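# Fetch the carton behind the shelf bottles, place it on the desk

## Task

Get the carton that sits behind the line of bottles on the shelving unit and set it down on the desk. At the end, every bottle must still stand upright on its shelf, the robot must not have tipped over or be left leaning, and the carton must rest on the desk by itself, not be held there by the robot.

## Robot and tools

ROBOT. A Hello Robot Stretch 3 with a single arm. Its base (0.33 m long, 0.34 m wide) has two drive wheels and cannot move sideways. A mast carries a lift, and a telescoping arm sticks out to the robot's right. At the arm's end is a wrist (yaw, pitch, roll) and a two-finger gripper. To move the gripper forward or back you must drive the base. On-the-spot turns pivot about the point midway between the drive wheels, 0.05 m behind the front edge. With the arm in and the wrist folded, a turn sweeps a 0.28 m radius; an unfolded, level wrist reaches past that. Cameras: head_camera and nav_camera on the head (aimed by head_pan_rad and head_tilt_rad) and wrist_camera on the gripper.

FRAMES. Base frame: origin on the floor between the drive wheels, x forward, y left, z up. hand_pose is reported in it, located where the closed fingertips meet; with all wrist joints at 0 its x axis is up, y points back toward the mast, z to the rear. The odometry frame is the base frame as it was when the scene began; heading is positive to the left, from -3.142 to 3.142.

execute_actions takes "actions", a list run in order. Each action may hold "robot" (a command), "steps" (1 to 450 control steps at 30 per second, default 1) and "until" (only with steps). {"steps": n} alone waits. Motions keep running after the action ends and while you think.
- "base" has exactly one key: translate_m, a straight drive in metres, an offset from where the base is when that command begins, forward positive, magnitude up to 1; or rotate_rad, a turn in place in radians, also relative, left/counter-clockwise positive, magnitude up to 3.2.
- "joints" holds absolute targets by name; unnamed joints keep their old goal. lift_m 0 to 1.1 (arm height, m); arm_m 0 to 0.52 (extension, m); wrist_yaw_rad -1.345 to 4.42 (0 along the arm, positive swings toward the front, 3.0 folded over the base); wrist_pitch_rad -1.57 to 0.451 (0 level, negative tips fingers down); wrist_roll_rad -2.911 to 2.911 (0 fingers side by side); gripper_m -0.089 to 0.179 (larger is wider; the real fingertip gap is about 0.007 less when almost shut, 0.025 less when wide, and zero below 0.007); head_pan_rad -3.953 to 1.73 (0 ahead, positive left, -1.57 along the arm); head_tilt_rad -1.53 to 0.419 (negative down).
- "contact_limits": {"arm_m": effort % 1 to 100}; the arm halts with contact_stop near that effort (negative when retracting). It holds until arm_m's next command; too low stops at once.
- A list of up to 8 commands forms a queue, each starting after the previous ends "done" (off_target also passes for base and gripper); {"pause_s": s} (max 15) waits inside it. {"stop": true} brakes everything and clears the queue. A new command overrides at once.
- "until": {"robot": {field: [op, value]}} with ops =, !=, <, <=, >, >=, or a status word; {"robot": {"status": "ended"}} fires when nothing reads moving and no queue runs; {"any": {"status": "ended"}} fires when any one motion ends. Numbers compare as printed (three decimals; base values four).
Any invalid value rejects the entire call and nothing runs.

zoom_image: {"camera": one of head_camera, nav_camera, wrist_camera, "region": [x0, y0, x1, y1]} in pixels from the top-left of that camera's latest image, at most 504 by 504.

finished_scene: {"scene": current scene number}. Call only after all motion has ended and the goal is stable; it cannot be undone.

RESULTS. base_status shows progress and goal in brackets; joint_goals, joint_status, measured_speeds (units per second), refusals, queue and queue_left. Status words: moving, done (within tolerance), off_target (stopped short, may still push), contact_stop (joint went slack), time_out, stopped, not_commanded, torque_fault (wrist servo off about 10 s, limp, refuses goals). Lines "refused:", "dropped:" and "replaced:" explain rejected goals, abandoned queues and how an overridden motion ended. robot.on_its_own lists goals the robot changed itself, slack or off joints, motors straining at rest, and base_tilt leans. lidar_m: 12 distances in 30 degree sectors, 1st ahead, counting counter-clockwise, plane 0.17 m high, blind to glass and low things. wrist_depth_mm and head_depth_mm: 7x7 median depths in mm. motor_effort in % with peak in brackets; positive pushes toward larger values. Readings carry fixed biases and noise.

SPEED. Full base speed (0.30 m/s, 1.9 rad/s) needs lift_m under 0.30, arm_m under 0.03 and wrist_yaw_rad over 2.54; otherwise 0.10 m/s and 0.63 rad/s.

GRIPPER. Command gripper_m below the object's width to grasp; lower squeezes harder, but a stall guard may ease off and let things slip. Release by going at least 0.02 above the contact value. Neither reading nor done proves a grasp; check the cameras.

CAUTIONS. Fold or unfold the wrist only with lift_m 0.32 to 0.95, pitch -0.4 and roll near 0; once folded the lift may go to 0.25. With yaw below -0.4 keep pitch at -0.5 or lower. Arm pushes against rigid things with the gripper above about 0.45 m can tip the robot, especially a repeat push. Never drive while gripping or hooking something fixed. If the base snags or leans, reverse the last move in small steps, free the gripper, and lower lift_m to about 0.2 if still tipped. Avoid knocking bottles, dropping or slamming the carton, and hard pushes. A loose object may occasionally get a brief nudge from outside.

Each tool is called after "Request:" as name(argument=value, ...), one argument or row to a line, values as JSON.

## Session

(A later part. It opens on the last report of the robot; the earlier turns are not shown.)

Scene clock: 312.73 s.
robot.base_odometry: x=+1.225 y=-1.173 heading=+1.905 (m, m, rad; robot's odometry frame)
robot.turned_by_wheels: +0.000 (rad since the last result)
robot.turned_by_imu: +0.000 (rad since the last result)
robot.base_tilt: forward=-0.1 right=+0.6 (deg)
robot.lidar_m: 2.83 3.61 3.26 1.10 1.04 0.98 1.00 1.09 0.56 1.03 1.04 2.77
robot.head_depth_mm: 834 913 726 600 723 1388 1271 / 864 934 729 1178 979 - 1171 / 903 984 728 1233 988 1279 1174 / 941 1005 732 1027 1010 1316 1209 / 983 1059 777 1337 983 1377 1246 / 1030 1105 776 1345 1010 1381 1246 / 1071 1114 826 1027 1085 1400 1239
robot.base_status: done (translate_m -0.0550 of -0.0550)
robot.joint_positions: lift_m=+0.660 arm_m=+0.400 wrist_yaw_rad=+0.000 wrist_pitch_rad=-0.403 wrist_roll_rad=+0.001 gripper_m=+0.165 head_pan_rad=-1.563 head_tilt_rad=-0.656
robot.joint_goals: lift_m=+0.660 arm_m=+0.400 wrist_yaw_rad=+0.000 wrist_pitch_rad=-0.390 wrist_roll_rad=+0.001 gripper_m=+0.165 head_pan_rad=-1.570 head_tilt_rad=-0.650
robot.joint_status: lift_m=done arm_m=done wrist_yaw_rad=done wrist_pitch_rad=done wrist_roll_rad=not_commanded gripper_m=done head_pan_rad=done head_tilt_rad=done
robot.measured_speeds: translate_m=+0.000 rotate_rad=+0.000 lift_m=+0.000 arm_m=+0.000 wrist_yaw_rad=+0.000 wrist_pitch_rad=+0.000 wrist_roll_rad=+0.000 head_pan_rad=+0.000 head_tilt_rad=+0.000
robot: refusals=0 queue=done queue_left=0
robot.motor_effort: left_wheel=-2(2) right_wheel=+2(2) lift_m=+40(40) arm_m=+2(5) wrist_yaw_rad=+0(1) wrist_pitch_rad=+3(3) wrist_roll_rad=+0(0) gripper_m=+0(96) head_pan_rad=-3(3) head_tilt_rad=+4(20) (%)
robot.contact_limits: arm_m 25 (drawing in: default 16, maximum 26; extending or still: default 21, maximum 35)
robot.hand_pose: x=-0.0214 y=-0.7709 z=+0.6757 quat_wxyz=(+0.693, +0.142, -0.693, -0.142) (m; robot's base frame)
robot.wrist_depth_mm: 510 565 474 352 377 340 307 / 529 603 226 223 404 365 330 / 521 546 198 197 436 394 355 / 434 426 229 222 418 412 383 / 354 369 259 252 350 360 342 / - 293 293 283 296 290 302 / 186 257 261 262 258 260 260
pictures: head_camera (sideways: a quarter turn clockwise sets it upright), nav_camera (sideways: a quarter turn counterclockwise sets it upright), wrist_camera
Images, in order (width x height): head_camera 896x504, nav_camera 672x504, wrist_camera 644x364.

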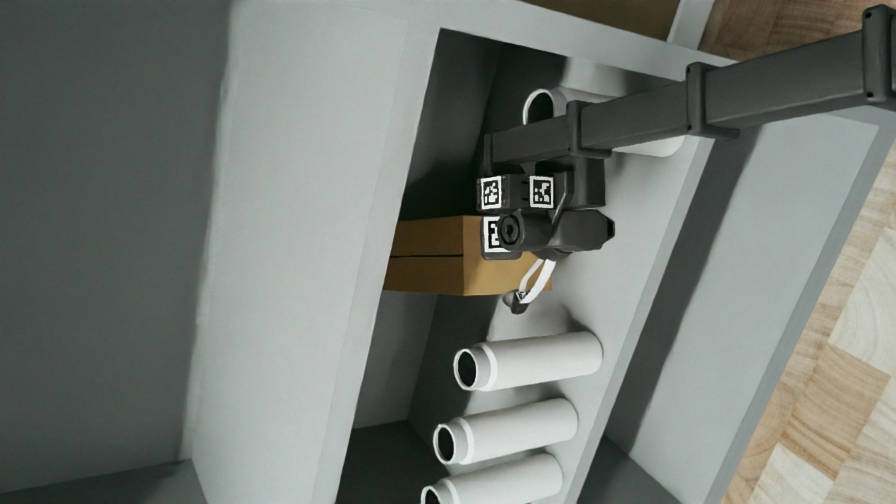

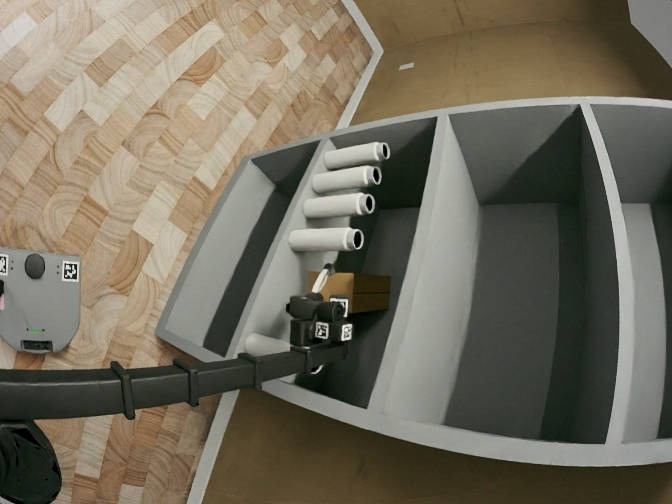

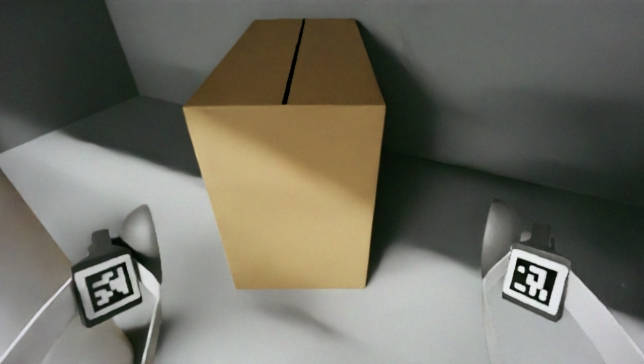

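Request:
execute_actions(
  actions=[
    {"robot": [{"base": {"translate_m": 0.015}}, {"joints": {"arm_m": 0.47}, "contact_limits": {"arm_m": 12}}], "steps": 450, "until": {"robot": {"status": "ended"}}},
  ],
)

Scene clock: 327.90 s.
robot.base_odometry: x=+1.220 y=-1.159 heading=+1.905 (m, m, rad; robot's odometry frame)
robot.turned_by_wheels: +0.000 (rad since the last result)
robot.turned_by_imu: +0.000 (rad since the last result)
robot.base_tilt: forward=+0.0 right=+0.5 (deg)
robot.lidar_m: 2.82 3.61 3.26 1.10 1.05 0.99 1.01 1.10 0.57 1.04 1.04 2.76
robot.head_depth_mm: 839 919 724 622 738 1359 1267 / 868 939 728 1196 772 - 1170 / 910 986 729 1216 1011 1278 1188 / 947 1021 731 1064 1019 1320 1212 / 991 1066 773 1338 988 1387 1241 / 1033 1103 825 1343 1023 1388 1247 / 1069 1107 829 1008 1118 1401 1253
robot.base_status: done (translate_m +0.0150 of +0.0150)
robot.joint_positions: lift_m=+0.660 arm_m=+0.470 wrist_yaw_rad=+0.000 wrist_pitch_rad=-0.403 wrist_roll_rad=+0.001 gripper_m=+0.165 head_pan_rad=-1.563 head_tilt_rad=-0.656
robot.joint_goals: lift_m=+0.660 arm_m=+0.470 wrist_yaw_rad=+0.000 wrist_pitch_rad=-0.390 wrist_roll_rad=+0.001 gripper_m=+0.165 head_pan_rad=-1.570 head_tilt_rad=-0.650
robot.joint_status: lift_m=done arm_m=done wrist_yaw_rad=done wrist_pitch_rad=done wrist_roll_rad=not_commanded gripper_m=done head_pan_rad=done head_tilt_rad=done
robot.measured_speeds: translate_m=+0.000 rotate_rad=+0.000 lift_m=+0.000 arm_m=+0.000 wrist_yaw_rad=+0.000 wrist_pitch_rad=+0.000 wrist_roll_rad=+0.000 head_pan_rad=+0.000 head_tilt_rad=+0.000
robot: refusals=0 queue=done queue_left=0
robot.motor_effort: left_wheel=-2(2) right_wheel=+2(8) lift_m=+40(40) arm_m=+2(4) wrist_yaw_rad=+0(0) wrist_pitch_rad=+3(3) wrist_roll_rad=+0(0) gripper_m=-1(1) head_pan_rad=-3(3) head_tilt_rad=+4(4) (%)
robot.contact_limits: arm_m 12 (drawing in: default 16, maximum 26; extending or still: default 21, maximum 35)
robot.hand_pose: x=-0.0214 y=-0.8409 z=+0.6757 quat_wxyz=(+0.693, +0.142, -0.693, -0.142) (m; robot's base frame)
robot.wrist_depth_mm: 472 489 417 346 328 293 267 / 497 539 265 222 345 312 283 / 492 542 165 163 172 341 305 / 434 419 137 137 137 369 331 / 357 355 153 152 156 362 348 / 308 293 178 177 188 288 302 / 259 263 230 210 248 257 257
pictures: head_camera (sideways: a quarter turn clockwise sets it upright), nav_camera (sideways: a quarter turn counterclockwise sets it upright), wrist_camera
Images, in order (width x height): head_camera 896x504, nav_camera 672x504, wrist_camera 644x364.

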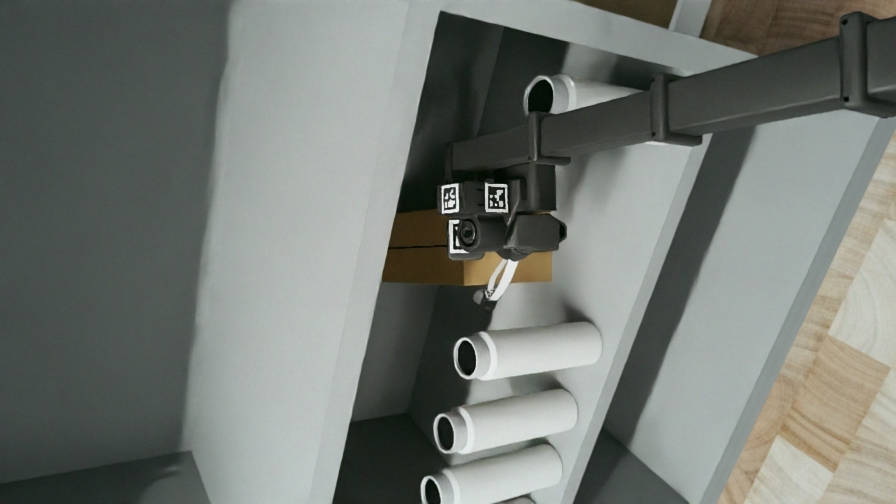

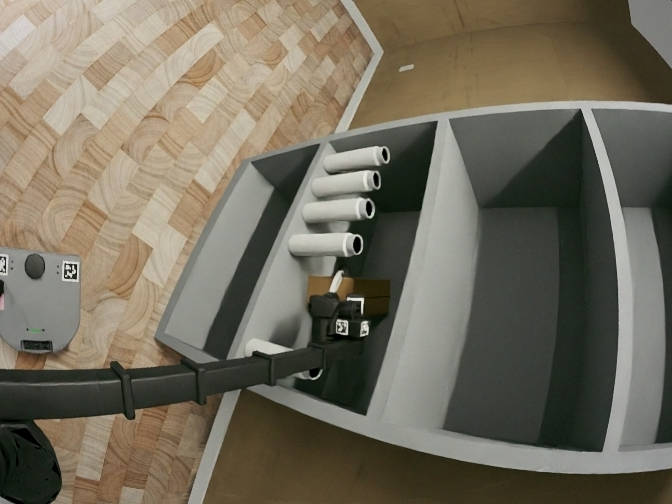

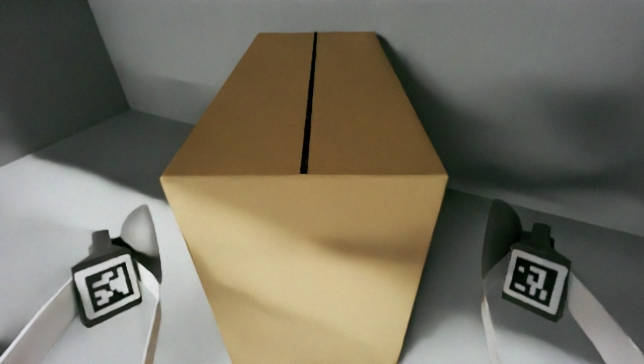

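Request:
execute_actions(
  actions=[
    {"robot": [{"joints": {"arm_m": 0.505}, "contact_limits": {"arm_m": 12}}, {"joints": {"gripper_m": 0.07}}], "steps": 450, "until": {"robot": {"status": "ended"}}},
  ],
)

Scene clock: 336.80 s.
robot.base_odometry: x=+1.220 y=-1.159 heading=+1.905 (m, m, rad; robot's odometry frame)
robot.turned_by_wheels: +0.000 (rad since the last result)
robot.turned_by_imu: +0.000 (rad since the last result)
robot.base_tilt: forward=+0.0 right=+0.5 (deg)
robot.lidar_m: 2.82 3.61 3.27 1.09 1.06 0.99 1.01 1.10 0.57 1.04 1.04 2.76
robot.head_depth_mm: 836 909 724 625 734 1361 1261 / 874 942 727 1195 769 - 1171 / 905 988 728 1104 1004 1284 1189 / 946 1019 730 1107 1030 1315 1214 / 994 1062 773 1340 986 1385 1237 / 1038 1102 826 1339 1024 1390 1249 / 1061 1105 828 1006 1116 1404 1241
robot.base_status: done (translate_m +0.0150 of +0.0150)
robot.joint_positions: lift_m=+0.660 arm_m=+0.505 wrist_yaw_rad=+0.001 wrist_pitch_rad=-0.404 wrist_roll_rad=+0.001 gripper_m=+0.072 head_pan_rad=-1.563 head_tilt_rad=-0.656
robot.joint_goals: lift_m=+0.660 arm_m=+0.505 wrist_yaw_rad=+0.000 wrist_pitch_rad=-0.390 wrist_roll_rad=+0.001 gripper_m=+0.070 head_pan_rad=-1.570 head_tilt_rad=-0.650
robot.joint_status: lift_m=done arm_m=done wrist_yaw_rad=done wrist_pitch_rad=done wrist_roll_rad=not_commanded gripper_m=done head_pan_rad=done head_tilt_rad=done
robot.measured_speeds: translate_m=+0.000 rotate_rad=+0.000 lift_m=+0.000 arm_m=+0.000 wrist_yaw_rad=+0.000 wrist_pitch_rad=+0.000 wrist_roll_rad=+0.000 head_pan_rad=+0.000 head_tilt_rad=+0.000
robot: refusals=0 queue=done queue_left=0
robot.motor_effort: left_wheel=-2(2) right_wheel=+2(2) lift_m=+40(41) arm_m=+2(1) wrist_yaw_rad=-2(2) wrist_pitch_rad=+4(4) wrist_roll_rad=+0(0) gripper_m=-55(97) head_pan_rad=-4(3) head_tilt_rad=+4(5) (%)
robot.contact_limits: arm_m 12 (drawing in: default 16, maximum 26; extending or still: default 21, maximum 35)
robot.hand_pose: x=-0.0212 y=-0.8758 z=+0.6754 quat_wxyz=(+0.693, +0.143, -0.692, -0.142) (m; robot's base frame)
robot.wrist_depth_mm: 459 450 383 327 298 267 241 / 473 493 408 222 310 290 261 / 492 537 173 163 170 314 278 / 433 427 129 129 128 334 304 / 355 356 119 119 119 336 326 / 302 - 138 139 140 - 295 / 264 260 168 165 169 257 258
pictures: head_camera (sideways: a quarter turn clockwise sets it upright), nav_camera (sideways: a quarter turn counterclockwise sets it upright), wrist_camera
Images, in order (width x height): head_camera 896x504, nav_camera 672x504, wrist_camera 644x364.

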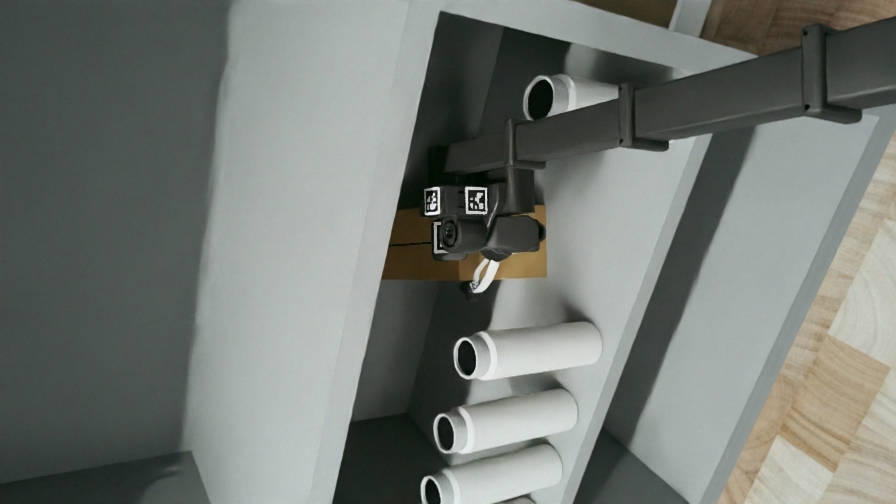

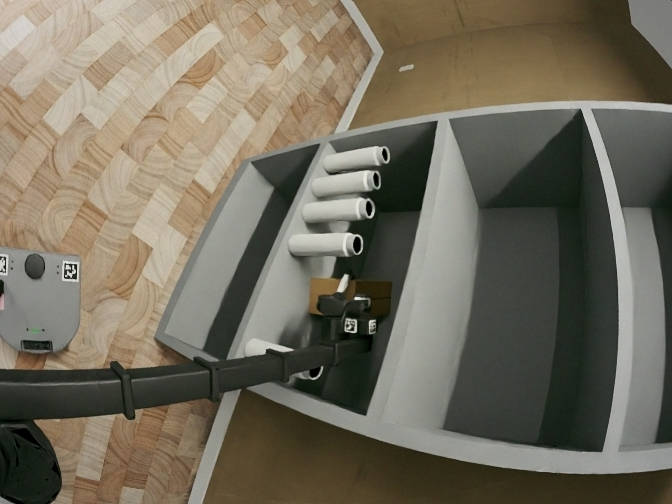

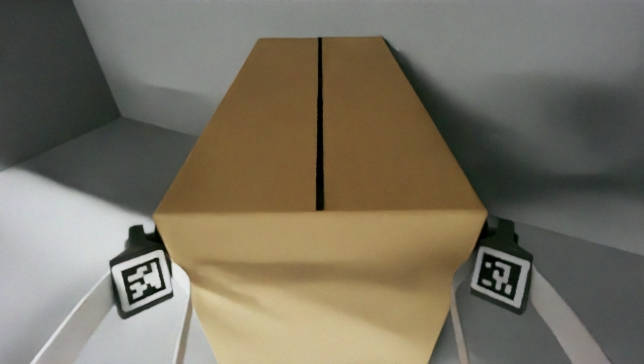

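Request:
execute_actions(
  actions=[
    {"robot": {"joints": {"lift_m": 0.68}}, "steps": 100, "until": {"robot": {"status": "ended"}}},
    {"steps": 15},
  ],
)

Scene clock: 341.33 s.
robot.base_odometry: x=+1.220 y=-1.159 heading=+1.905 (m, m, rad; robot's odometry frame)
robot.turned_by_wheels: +0.000 (rad since the last result)
robot.turned_by_imu: +0.000 (rad since the last result)
robot.base_tilt: forward=+0.0 right=+0.5 (deg)
robot.lidar_m: 2.82 3.62 3.26 1.09 1.06 0.99 1.01 1.11 0.57 1.04 1.04 2.77
robot.head_depth_mm: 835 917 725 624 737 1384 1277 / 868 943 724 1188 772 - 1146 / 908 983 729 656 1012 1281 1195 / 946 1017 728 1091 1037 1305 1213 / 992 1073 775 1341 988 1377 1244 / 1033 1095 825 1345 1025 1392 1245 / 1065 1104 827 1004 1115 1399 1241
robot.base_status: done (translate_m +0.0150 of +0.0150)
robot.joint_positions: lift_m=+0.680 arm_m=+0.505 wrist_yaw_rad=+0.001 wrist_pitch_rad=-0.412 wrist_roll_rad=+0.001 gripper_m=+0.081 head_pan_rad=-1.563 head_tilt_rad=-0.656
robot.joint_goals: lift_m=+0.680 arm_m=+0.505 wrist_yaw_rad=+0.000 wrist_pitch_rad=-0.390 wrist_roll_rad=+0.001 gripper_m=+0.080 head_pan_rad=-1.570 head_tilt_rad=-0.650
robot.joint_status: lift_m=done arm_m=done wrist_yaw_rad=done wrist_pitch_rad=done wrist_roll_rad=not_commanded gripper_m=done head_pan_rad=done head_tilt_rad=done
robot.measured_speeds: translate_m=+0.000 rotate_rad=+0.000 lift_m=+0.000 arm_m=+0.000 wrist_yaw_rad=+0.000 wrist_pitch_rad=+0.000 wrist_roll_rad=+0.000 head_pan_rad=+0.000 head_tilt_rad=+0.000
robot: refusals=0 queue=done queue_left=0
robot.on_its_own: gripper_m is held at +0.080, not at your +0.070, by its stall guard, which is not easing now
robot.motor_effort: left_wheel=-2(1) right_wheel=+1(2) lift_m=+41(42) arm_m=+2(2) wrist_yaw_rad=-2(2) wrist_pitch_rad=+6(6) wrist_roll_rad=+0(1) gripper_m=-24(39) head_pan_rad=-3(4) head_tilt_rad=+4(4) (%)
robot.contact_limits: arm_m 12 (drawing in: default 16, maximum 26; extending or still: default 21, maximum 35)
robot.hand_pose: x=-0.0212 y=-0.8748 z=+0.6936 quat_wxyz=(+0.692, +0.145, -0.692, -0.145) (m; robot's base frame)
robot.wrist_depth_mm: 466 443 382 333 296 268 244 / 475 512 416 251 313 290 259 / 491 542 185 171 182 316 282 / 458 457 131 129 129 337 303 / 379 381 121 122 122 360 334 / 326 - 138 138 139 - 315 / 285 281 158 160 159 275 275
pictures: head_camera (sideways: a quarter turn clockwise sets it upright), nav_camera (sideways: a quarter turn counterclockwise sets it upright), wrist_camera
Images, in order (width x height): head_camera 896x504, nav_camera 672x504, wrist_camera 644x364.

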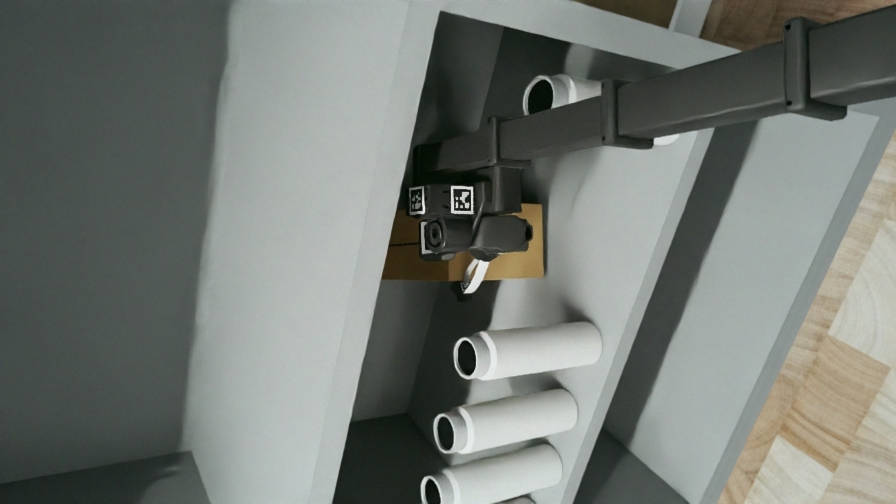

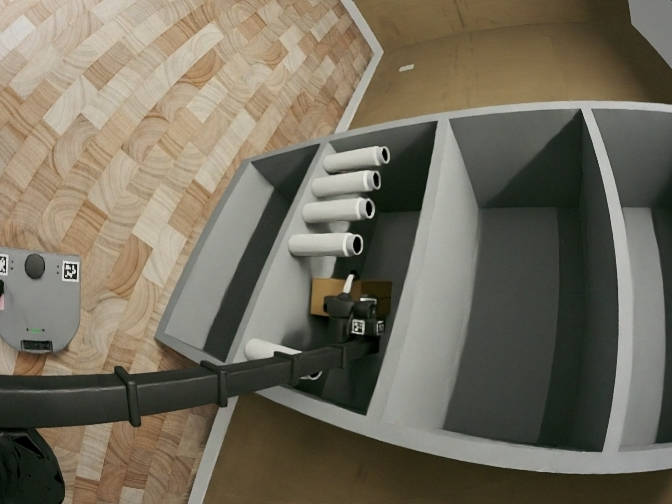

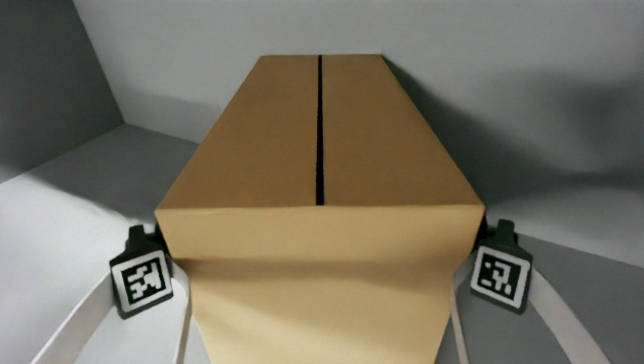

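Request:
execute_actions(
  actions=[
    {"robot": [{"joints": {"arm_m": 0.37, "head_tilt_rad": -0.8}}, {"base": {"translate_m": 0.03}, "joints": {"arm_m": 0.25}}], "steps": 450, "until": {"robot": {"status": "ended"}}},
  ],
)

Scene clock: 378.30 s.
robot.base_odometry: x=+1.210 y=-1.131 heading=+1.905 (m, m, rad; robot's odometry frame)
robot.turned_by_wheels: +0.000 (rad since the last result)
robot.turned_by_imu: +0.000 (rad since the last result)
robot.base_tilt: forward=+0.0 right=+0.4 (deg)
robot.lidar_m: 2.79 3.59 3.26 1.10 1.08 1.02 1.04 1.11 0.58 1.05 1.02 2.73
robot.head_depth_mm: 867 754 623 1089 890 1344 - / 903 755 1143 1117 - 1243 1177 / 940 756 1204 1119 - 1260 1171 / 964 756 1251 858 1381 1300 1169 / 1006 760 1322 970 1446 1332 1171 / 1031 760 1369 1043 1489 1351 1178 / 1042 800 1221 1081 1471 1347 1169
robot.base_status: done (translate_m +0.0300 of +0.0300)
robot.joint_positions: lift_m=+0.680 arm_m=+0.250 wrist_yaw_rad=+0.000 wrist_pitch_rad=-0.414 wrist_roll_rad=+0.001 gripper_m=+0.081 head_pan_rad=-1.563 head_tilt_rad=-0.790
robot.joint_goals: lift_m=+0.680 arm_m=+0.250 wrist_yaw_rad=+0.000 wrist_pitch_rad=-0.390 wrist_roll_rad=+0.001 gripper_m=+0.080 head_pan_rad=-1.570 head_tilt_rad=-0.800
robot.joint_status: lift_m=done arm_m=done wrist_yaw_rad=done wrist_pitch_rad=done wrist_roll_rad=not_commanded gripper_m=done head_pan_rad=done head_tilt_rad=done
robot.measured_speeds: translate_m=+0.000 rotate_rad=+0.000 lift_m=+0.000 arm_m=+0.000 wrist_yaw_rad=+0.000 wrist_pitch_rad=+0.000 wrist_roll_rad=+0.000 head_pan_rad=+0.000 head_tilt_rad=+0.000
robot: refusals=0 queue=done queue_left=0
robot.on_its_own: gripper_m is held at +0.080, not at your +0.070, by its stall guard, which is not easing now
robot.motor_effort: left_wheel=-2(4) right_wheel=+1(8) lift_m=+41(41) arm_m=-2(0) wrist_yaw_rad=+0(2) wrist_pitch_rad=+6(6) wrist_roll_rad=+0(0) gripper_m=-24(23) head_pan_rad=-3(3) head_tilt_rad=-6(27) (%)
robot.hand_pose: x=-0.0215 y=-0.6202 z=+0.6933 quat_wxyz=(+0.692, +0.145, -0.692, -0.146) (m; robot's base frame)
robot.wrist_depth_mm: 267 223 671 586 520 457 424 / 281 228 313 255 532 499 454 / 332 260 185 172 183 537 486 / 395 347 131 130 129 448 426 / 568 378 122 121 122 363 359 / 902 - 137 138 139 - 181 / 812 756 159 158 160 276 173
pictures: head_camera (sideways: a quarter turn clockwise sets it upright), nav_camera (sideways: a quarter turn counterclockwise sets it upright), wrist_camera
Images, in order (width x height): head_camera 896x504, nav_camera 672x504, wrist_camera 644x364.

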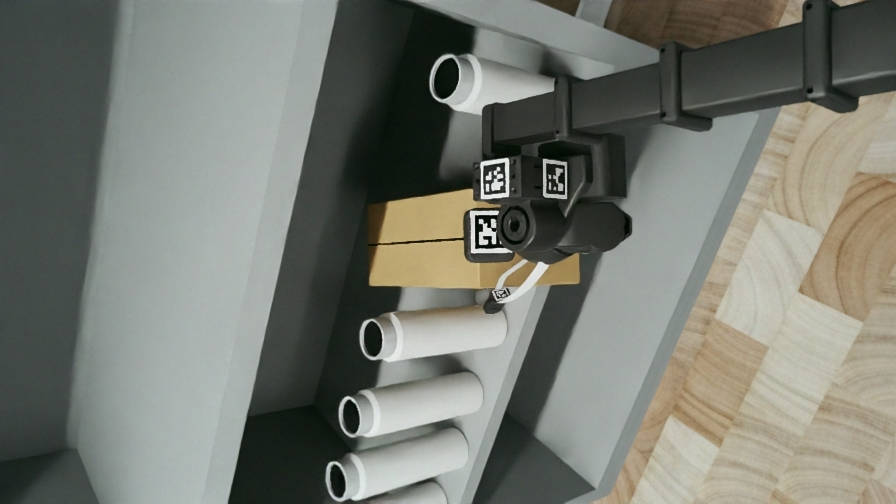

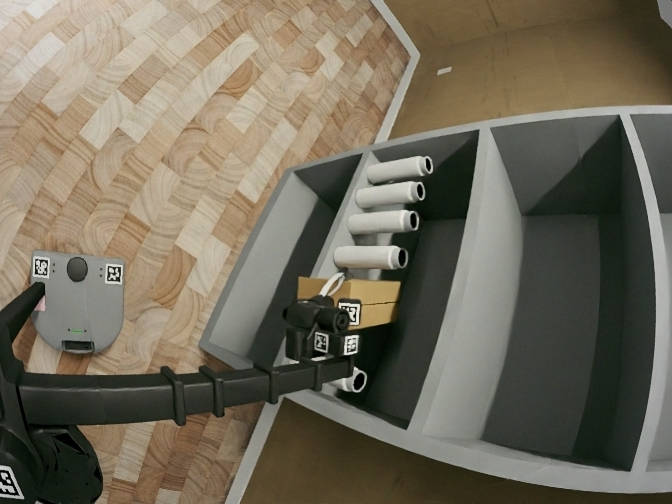

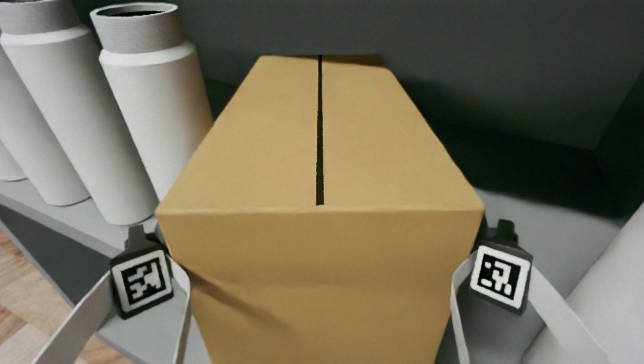

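Request:
zoom_image(
  camera="head_camera",
  region=[340, 180, 660, 500],
)

Region (340, 180, 660, 500) of head_camera's 896x504 image, scaled by 1.575, with more detail than that image has.

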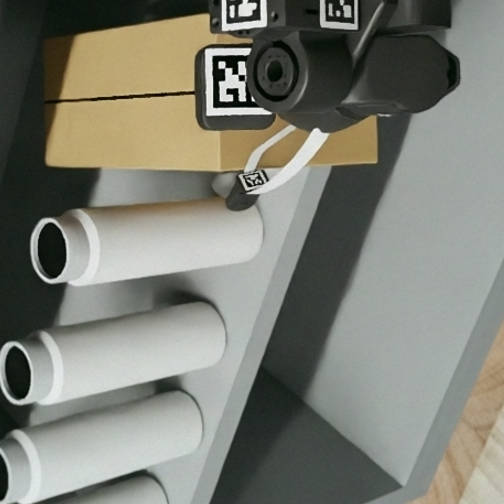

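Request:
execute_actions(
  actions=[
    {"robot": [{"joints": {"arm_m": 0.222}}, {"joints": {"lift_m": 0.661}}, {"joints": {"gripper_m": 0.165}}], "steps": 450, "until": {"robot": {"status": "ended"}}},
  ],
)

Scene clock: 433.77 s.
robot.base_odometry: x=+1.210 y=-1.131 heading=+1.905 (m, m, rad; robot's odometry frame)
robot.turned_by_wheels: +0.000 (rad since the last result)
robot.turned_by_imu: +0.000 (rad since the last result)
robot.base_tilt: forward=+0.1 right=+0.4 (deg)
robot.lidar_m: 2.79 3.58 3.23 1.10 1.08 1.02 1.04 1.11 0.58 1.05 1.02 2.74
robot.head_depth_mm: 864 752 624 1084 892 1359 1208 / 896 755 1147 1086 857 - 1175 / 943 753 1214 1090 - 1269 1177 / 966 755 1276 849 891 1300 1173 / 1009 757 1319 977 1449 1323 1178 / 1037 757 1366 1038 1500 1347 1179 / 1038 799 1214 1085 1460 1349 1177
robot.base_status: done (translate_m +0.0300 of +0.0300)
robot.joint_positions: lift_m=+0.661 arm_m=+0.222 wrist_yaw_rad=+0.000 wrist_pitch_rad=-0.409 wrist_roll_rad=+0.001 gripper_m=+0.165 head_pan_rad=-1.563 head_tilt_rad=-0.790
robot.joint_goals: lift_m=+0.661 arm_m=+0.222 wrist_yaw_rad=+0.000 wrist_pitch_rad=-0.390 wrist_roll_rad=+0.001 gripper_m=+0.165 head_pan_rad=-1.570 head_tilt_rad=-0.800
robot.joint_status: lift_m=done arm_m=done wrist_yaw_rad=done wrist_pitch_rad=done wrist_roll_rad=not_commanded gripper_m=done head_pan_rad=done head_tilt_rad=done
robot.measured_speeds: translate_m=+0.000 rotate_rad=+0.000 lift_m=+0.000 arm_m=+0.000 wrist_yaw_rad=+0.000 wrist_pitch_rad=+0.000 wrist_roll_rad=+0.000 head_pan_rad=+0.000 head_tilt_rad=+0.000
robot: refusals=0 queue=done queue_left=0
robot.motor_effort: left_wheel=-2(2) right_wheel=+2(2) lift_m=+25(41) arm_m=-2(2) wrist_yaw_rad=+0(0) wrist_pitch_rad=+5(6) wrist_roll_rad=-1(1) gripper_m=+0(97) head_pan_rad=-3(4) head_tilt_rad=-6(6) (%)
robot.hand_pose: x=-0.0215 y=-0.5928 z=+0.6761 quat_wxyz=(+0.692, +0.144, -0.692, -0.144) (m; robot's base frame)
robot.wrist_depth_mm: 280 235 654 584 534 485 447 / 315 261 264 224 553 527 459 / 378 335 176 166 174 516 484 / 430 393 131 131 131 420 386 / 656 125 119 119 118 126 180 / 906 788 138 138 138 288 179 / 802 755 171 165 171 255 209
pictures: head_camera (sideways: a quarter turn clockwise sets it upright), nav_camera (sideways: a quarter turn counterclockwise sets it upright), wrist_camera
Images, in order (width x height): head_camera 896x504, nav_camera 672x504, wrist_camera 644x364.

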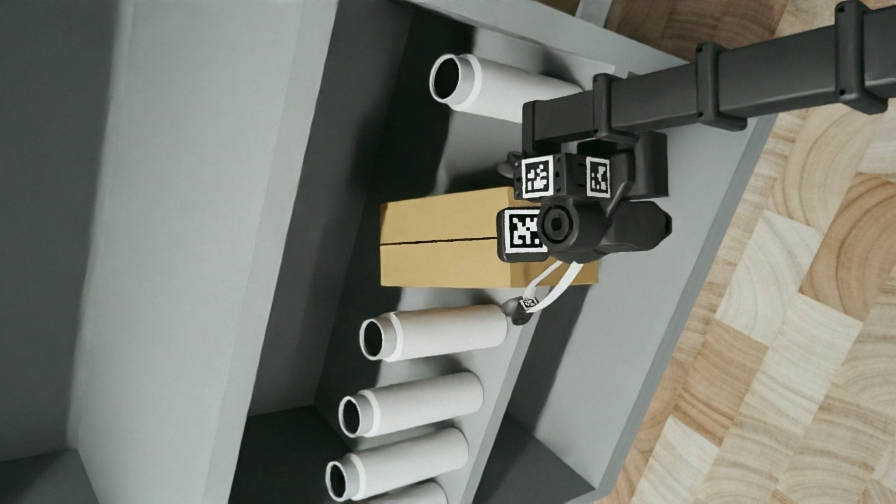

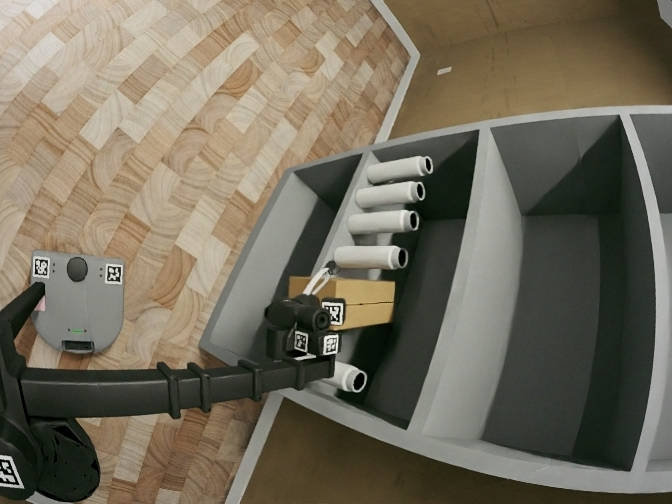

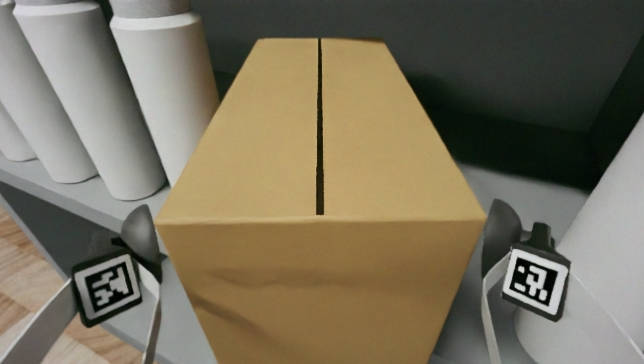

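Request:
execute_actions(
  actions=[
    {"robot": [{"joints": {"lift_m": 0.76, "arm_m": 0.19}}, {"joints": {"wrist_pitch_rad": -0.83}}, {"joints": {"arm_m": 0.31}, "contact_limits": {"arm_m": 10}}], "steps": 450, "until": {"robot": {"status": "ended"}}},
  ],
)

Scene clock: 460.90 s.
robot.base_odometry: x=+1.210 y=-1.131 heading=+1.905 (m, m, rad; robot's odometry frame)
robot.turned_by_wheels: +0.000 (rad since the last result)
robot.turned_by_imu: +0.000 (rad since the last result)
robot.base_tilt: forward=-0.1 right=+0.2 (deg)
robot.lidar_m: 2.79 3.58 3.24 1.10 1.08 1.02 1.04 1.12 0.58 1.05 1.02 2.74
robot.head_depth_mm: 867 755 622 1083 798 - - / 900 755 878 - 961 1253 1176 / 936 755 1192 - 971 1267 1172 / 965 756 1269 853 862 1294 1175 / 1011 756 1331 972 1469 1334 1172 / 1033 757 1364 1045 1503 1354 1167 / 1041 798 1214 1089 1467 1354 1180
robot.base_status: done (translate_m +0.0300 of +0.0300)
robot.joint_positions: lift_m=+0.760 arm_m=+0.310 wrist_yaw_rad=+0.000 wrist_pitch_rad=-0.837 wrist_roll_rad=+0.001 gripper_m=+0.165 head_pan_rad=-1.563 head_tilt_rad=-0.790
robot.joint_goals: lift_m=+0.760 arm_m=+0.310 wrist_yaw_rad=+0.000 wrist_pitch_rad=-0.830 wrist_roll_rad=+0.001 gripper_m=+0.165 head_pan_rad=-1.570 head_tilt_rad=-0.800
robot.joint_status: lift_m=done arm_m=done wrist_yaw_rad=done wrist_pitch_rad=done wrist_roll_rad=not_commanded gripper_m=done head_pan_rad=done head_tilt_rad=done
robot.measured_speeds: translate_m=+0.000 rotate_rad=+0.000 lift_m=+0.000 arm_m=+0.000 wrist_yaw_rad=+0.000 wrist_pitch_rad=+0.000 wrist_roll_rad=+0.000 head_pan_rad=+0.000 head_tilt_rad=+0.000
robot: refusals=0 queue=done queue_left=0
robot.motor_effort: left_wheel=-2(2) right_wheel=+2(2) lift_m=+40(43) arm_m=+2(4) wrist_yaw_rad=+0(0) wrist_pitch_rad=+2(5) wrist_roll_rad=+0(0) gripper_m=+0(0) head_pan_rad=-3(3) head_tilt_rad=-6(6) (%)
robot.contact_limits: arm_m 10 (drawing in: default 16, maximum 26; extending or still: default 21, maximum 35)
robot.hand_pose: x=-0.0216 y=-0.6083 z=+0.6919 quat_wxyz=(+0.646, +0.288, -0.646, -0.288) (m; robot's base frame)
robot.wrist_depth_mm: 261 201 213 203 453 470 446 / 314 237 188 183 190 422 416 / 398 366 166 165 168 384 379 / 941 743 151 152 152 353 346 / 882 860 140 139 139 327 180 / 795 776 130 130 129 293 177 / 779 750 149 161 172 285 277
pictures: head_camera (sideways: a quarter turn clockwise sets it upright), nav_camera (sideways: a quarter turn counterclockwise sets it upright), wrist_camera
Images, in order (width x height): head_camera 896x504, nav_camera 672x504, wrist_camera 644x364.

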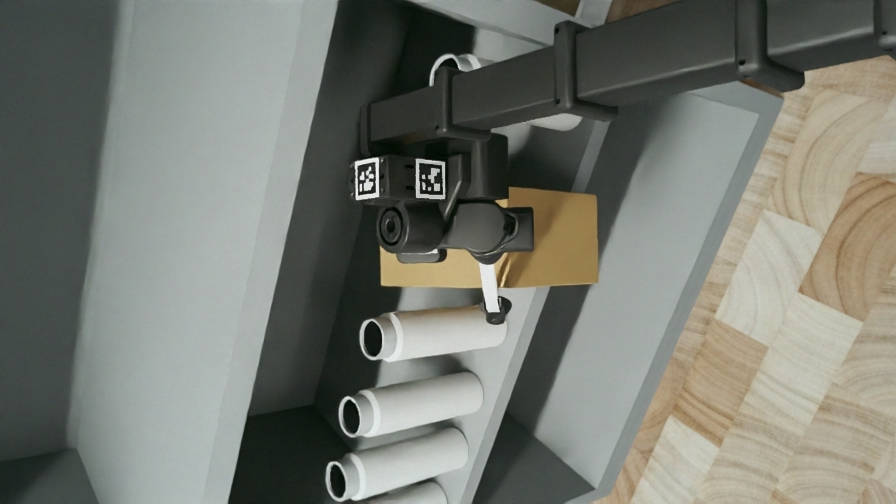

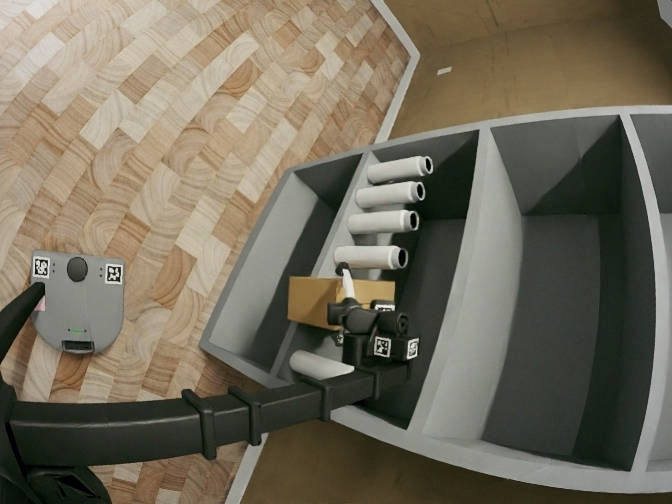

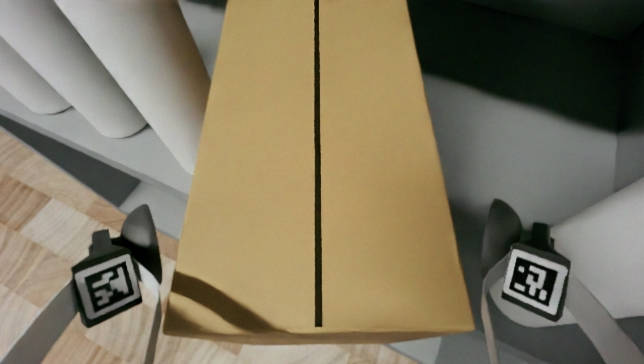

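Request:
zoom_image(
  camera="head_camera",
  region=[240, 30, 520, 280],
)

Region (240, 30, 520, 280) of head_camera's 896x504 image, scaled by 1.800, with more detail than that image has; it fills the top 450 rows of this view, and the rest is white.

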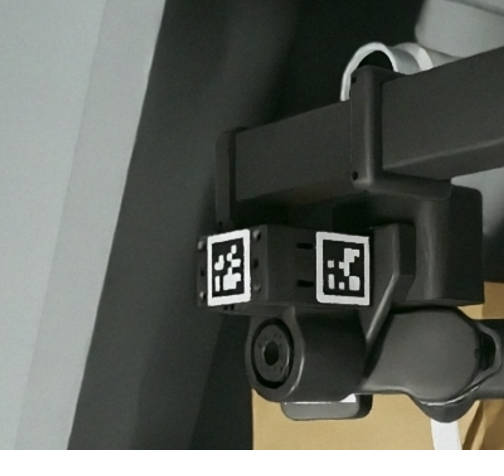

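Request:
zoom_image(
  camera="wrist_camera",
  region=[0, 60, 260, 300],
)

Request:
zoom_image(
  camera="wrist_camera",
  region=[400, 140, 644, 364],
)

Region (0, 60, 260, 300) of wrist_camera's 644x364 image, scaled by 1.938; it fills the top 465 rows of this view, and the rest is white.

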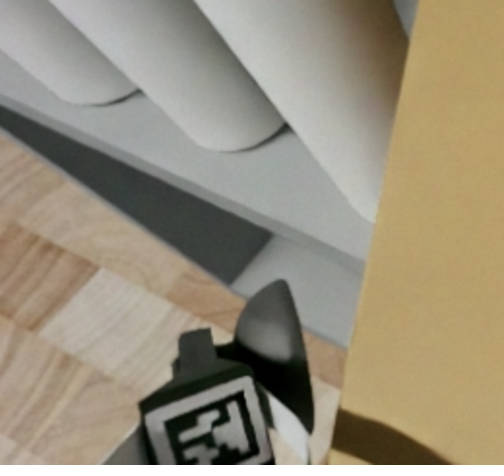

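Region (400, 140, 644, 364) of wrist_camera's 644x364 image, scaled by 2.066; it fills the top 463 rows of this view, and the rest is white.

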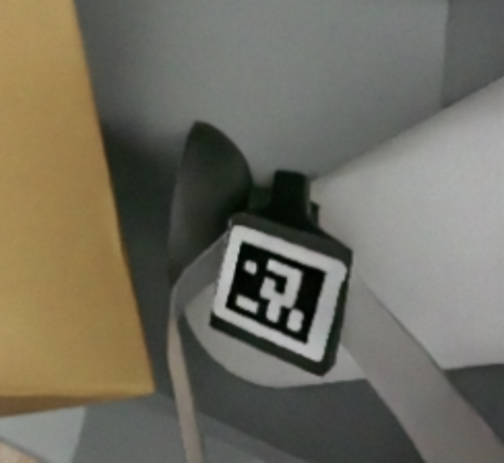

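Request:
execute_actions(
  actions=[
    {"robot": {"joints": {"arm_m": 0.352}, "contact_limits": {"arm_m": 10}}, "steps": 200, "until": {"robot": {"status": "ended"}}},
  ],
)

Request:
zoom_image(
  camera="head_camera",
  region=[240, 30, 520, 340],
)

Scene clock: 490.10 s.
robot.base_odometry: x=+1.210 y=-1.131 heading=+1.905 (m, m, rad; robot's odometry frame)
robot.turned_by_wheels: +0.000 (rad since the last result)
robot.turned_by_imu: +0.000 (rad since the last result)
robot.base_tilt: forward=+0.0 right=+0.5 (deg)
robot.lidar_m: 2.79 3.58 3.25 1.10 1.08 1.02 1.04 1.12 0.58 1.05 1.02 2.74
robot.head_depth_mm: 864 753 623 1078 894 - - / 900 757 622 - 963 1257 1170 / 934 756 640 1026 977 1260 1176 / 962 756 1269 850 861 1297 1181 / 1010 753 1317 972 1455 1327 1177 / 1036 756 1365 1043 1503 1357 1177 / 1038 799 1206 1083 1457 1354 1170
robot.base_status: done (translate_m +0.0300 of +0.0300)
robot.joint_positions: lift_m=+0.760 arm_m=+0.352 wrist_yaw_rad=+0.000 wrist_pitch_rad=-0.837 wrist_roll_rad=+0.001 gripper_m=+0.165 head_pan_rad=-1.563 head_tilt_rad=-0.790
robot.joint_goals: lift_m=+0.760 arm_m=+0.352 wrist_yaw_rad=+0.000 wrist_pitch_rad=-0.830 wrist_roll_rad=+0.001 gripper_m=+0.165 head_pan_rad=-1.570 head_tilt_rad=-0.800
robot.joint_status: lift_m=done arm_m=done wrist_yaw_rad=done wrist_pitch_rad=done wrist_roll_rad=not_commanded gripper_m=done head_pan_rad=done head_tilt_rad=done
robot.measured_speeds: translate_m=+0.000 rotate_rad=+0.000 lift_m=+0.000 arm_m=+0.000 wrist_yaw_rad=+0.000 wrist_pitch_rad=+0.000 wrist_roll_rad=+0.000 head_pan_rad=+0.000 head_tilt_rad=+0.000
robot: refusals=0 queue=done queue_left=0
robot.motor_effort: left_wheel=-1(2) right_wheel=+2(2) lift_m=+40(41) arm_m=+2(3) wrist_yaw_rad=+0(0) wrist_pitch_rad=+2(1) wrist_roll_rad=+0(0) gripper_m=+1(0) head_pan_rad=-3(3) head_tilt_rad=-6(6) (%)
robot.contact_limits: arm_m 10 (drawing in: default 16, maximum 26; extending or still: default 21, maximum 35)
robot.hand_pose: x=-0.0216 y=-0.6503 z=+0.6919 quat_wxyz=(+0.646, +0.288, -0.646, -0.288) (m; robot's base frame)
robot.wrist_depth_mm: 154 174 212 203 452 455 414 / 179 187 187 182 189 422 422 / 333 222 166 166 168 376 381 / 717 351 151 152 152 355 353 / 860 758 141 139 138 329 321 / 799 800 130 130 129 297 182 / 761 734 120 120 120 245 194
pictures: head_camera (sideways: a quarter turn clockwise sets it upright), nav_camera (sideways: a quarter turn counterclockwise sets it upright), wrist_camera
Images, in order (width x height): head_camera 896x504, nav_camera 672x504, wrist_camera 644x364.

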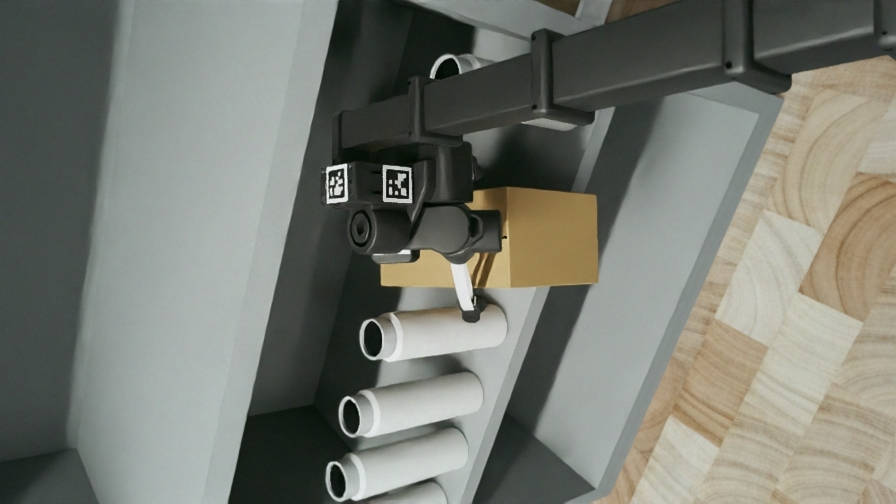

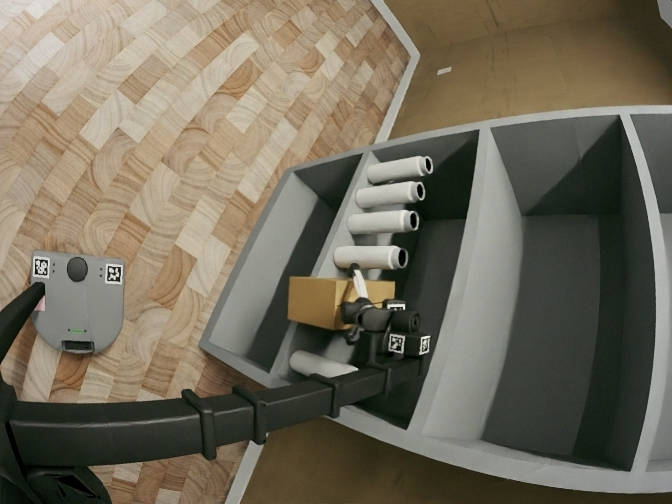

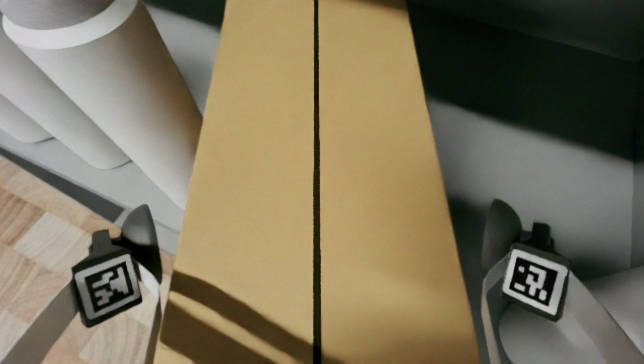

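Region (240, 30, 520, 340) of head_camera's 896x504 image, scaled by 1.626, with more detail than that image has; it fills the left 455 columns of this view, and the rest is white.

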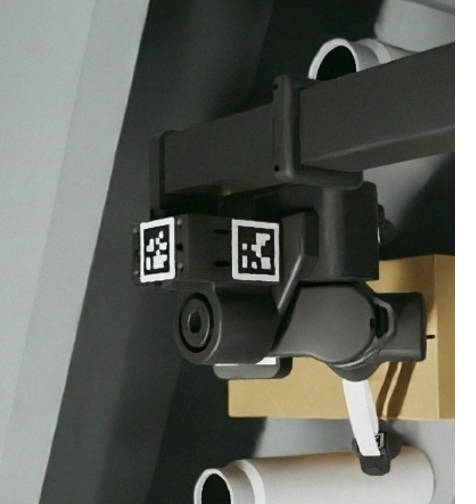

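Request:
execute_actions(
  actions=[
    {"robot": [{"joints": {"arm_m": 0.367}, "contact_limits": {"arm_m": 10}}, {"joints": {"gripper_m": 0.08}}], "steps": 200, "until": {"robot": {"status": "ended"}}},
    {"steps": 10},
  ],
)

Scene clock: 501.07 s.
robot.base_odometry: x=+1.210 y=-1.131 heading=+1.905 (m, m, rad; robot's odometry frame)
robot.turned_by_wheels: +0.000 (rad since the last result)
robot.turned_by_imu: +0.000 (rad since the last result)
robot.base_tilt: forward=-0.1 right=+0.4 (deg)
robot.lidar_m: 2.79 3.55 3.24 1.10 1.09 1.02 1.04 1.12 0.58 1.05 1.02 2.74
robot.head_depth_mm: 867 754 623 1090 802 - - / 901 754 625 - 970 1260 1170 / 938 758 637 1024 969 1269 1169 / 962 754 1255 825 860 1297 1170 / 1006 756 1318 984 1455 1325 1173 / 1041 757 1370 1040 1490 1347 1175 / 1044 802 1217 1084 1457 1357 1169
robot.base_status: done (translate_m +0.0300 of +0.0300)
robot.joint_positions: lift_m=+0.760 arm_m=+0.367 wrist_yaw_rad=+0.002 wrist_pitch_rad=-0.837 wrist_roll_rad=+0.001 gripper_m=+0.081 head_pan_rad=-1.563 head_tilt_rad=-0.790
robot.joint_goals: lift_m=+0.760 arm_m=+0.367 wrist_yaw_rad=+0.000 wrist_pitch_rad=-0.830 wrist_roll_rad=+0.001 gripper_m=+0.080 head_pan_rad=-1.570 head_tilt_rad=-0.800
robot.joint_status: lift_m=done arm_m=done wrist_yaw_rad=done wrist_pitch_rad=done wrist_roll_rad=not_commanded gripper_m=done head_pan_rad=done head_tilt_rad=done
robot.measured_speeds: translate_m=+0.000 rotate_rad=+0.000 lift_m=+0.000 arm_m=+0.000 wrist_yaw_rad=+0.000 wrist_pitch_rad=+0.000 wrist_roll_rad=+0.000 head_pan_rad=+0.000 head_tilt_rad=+0.000
robot: refusals=0 queue=done queue_left=0
robot.motor_effort: left_wheel=-1(2) right_wheel=+0(2) lift_m=+40(41) arm_m=+2(2) wrist_yaw_rad=-3(3) wrist_pitch_rad=+2(1) wrist_roll_rad=+0(0) gripper_m=-25(97) head_pan_rad=-3(3) head_tilt_rad=-7(7) (%)
robot.contact_limits: arm_m 10 (drawing in: default 16, maximum 26; extending or still: default 21, maximum 35)
robot.hand_pose: x=-0.0213 y=-0.6653 z=+0.6919 quat_wxyz=(+0.646, +0.288, -0.646, -0.287) (m; robot's base frame)
robot.wrist_depth_mm: 144 173 452 201 460 443 408 / 155 177 187 183 191 423 424 / 278 203 167 165 169 382 388 / 571 270 152 151 152 353 352 / 865 799 140 139 140 329 324 / 784 - 130 129 129 292 297 / 771 761 121 121 121 261 173
pictures: head_camera (sideways: a quarter turn clockwise sets it upright), nav_camera (sideways: a quarter turn counterclockwise sets it upright), wrist_camera
Images, in order (width x height): head_camera 896x504, nav_camera 672x504, wrist_camera 644x364.

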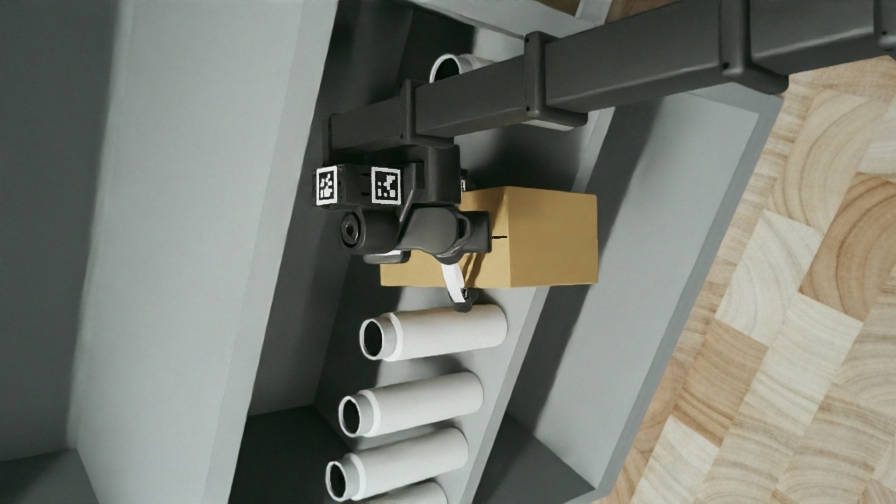

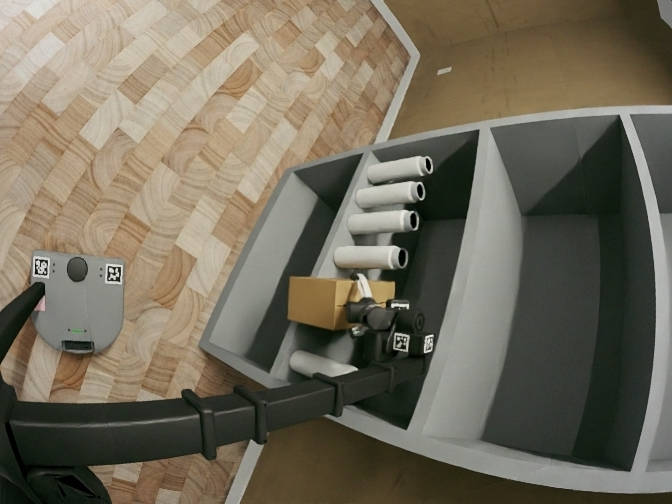

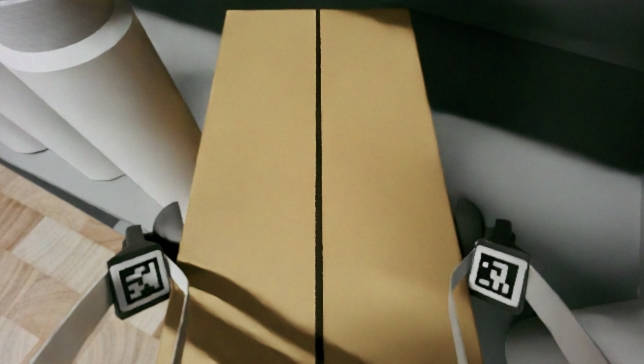

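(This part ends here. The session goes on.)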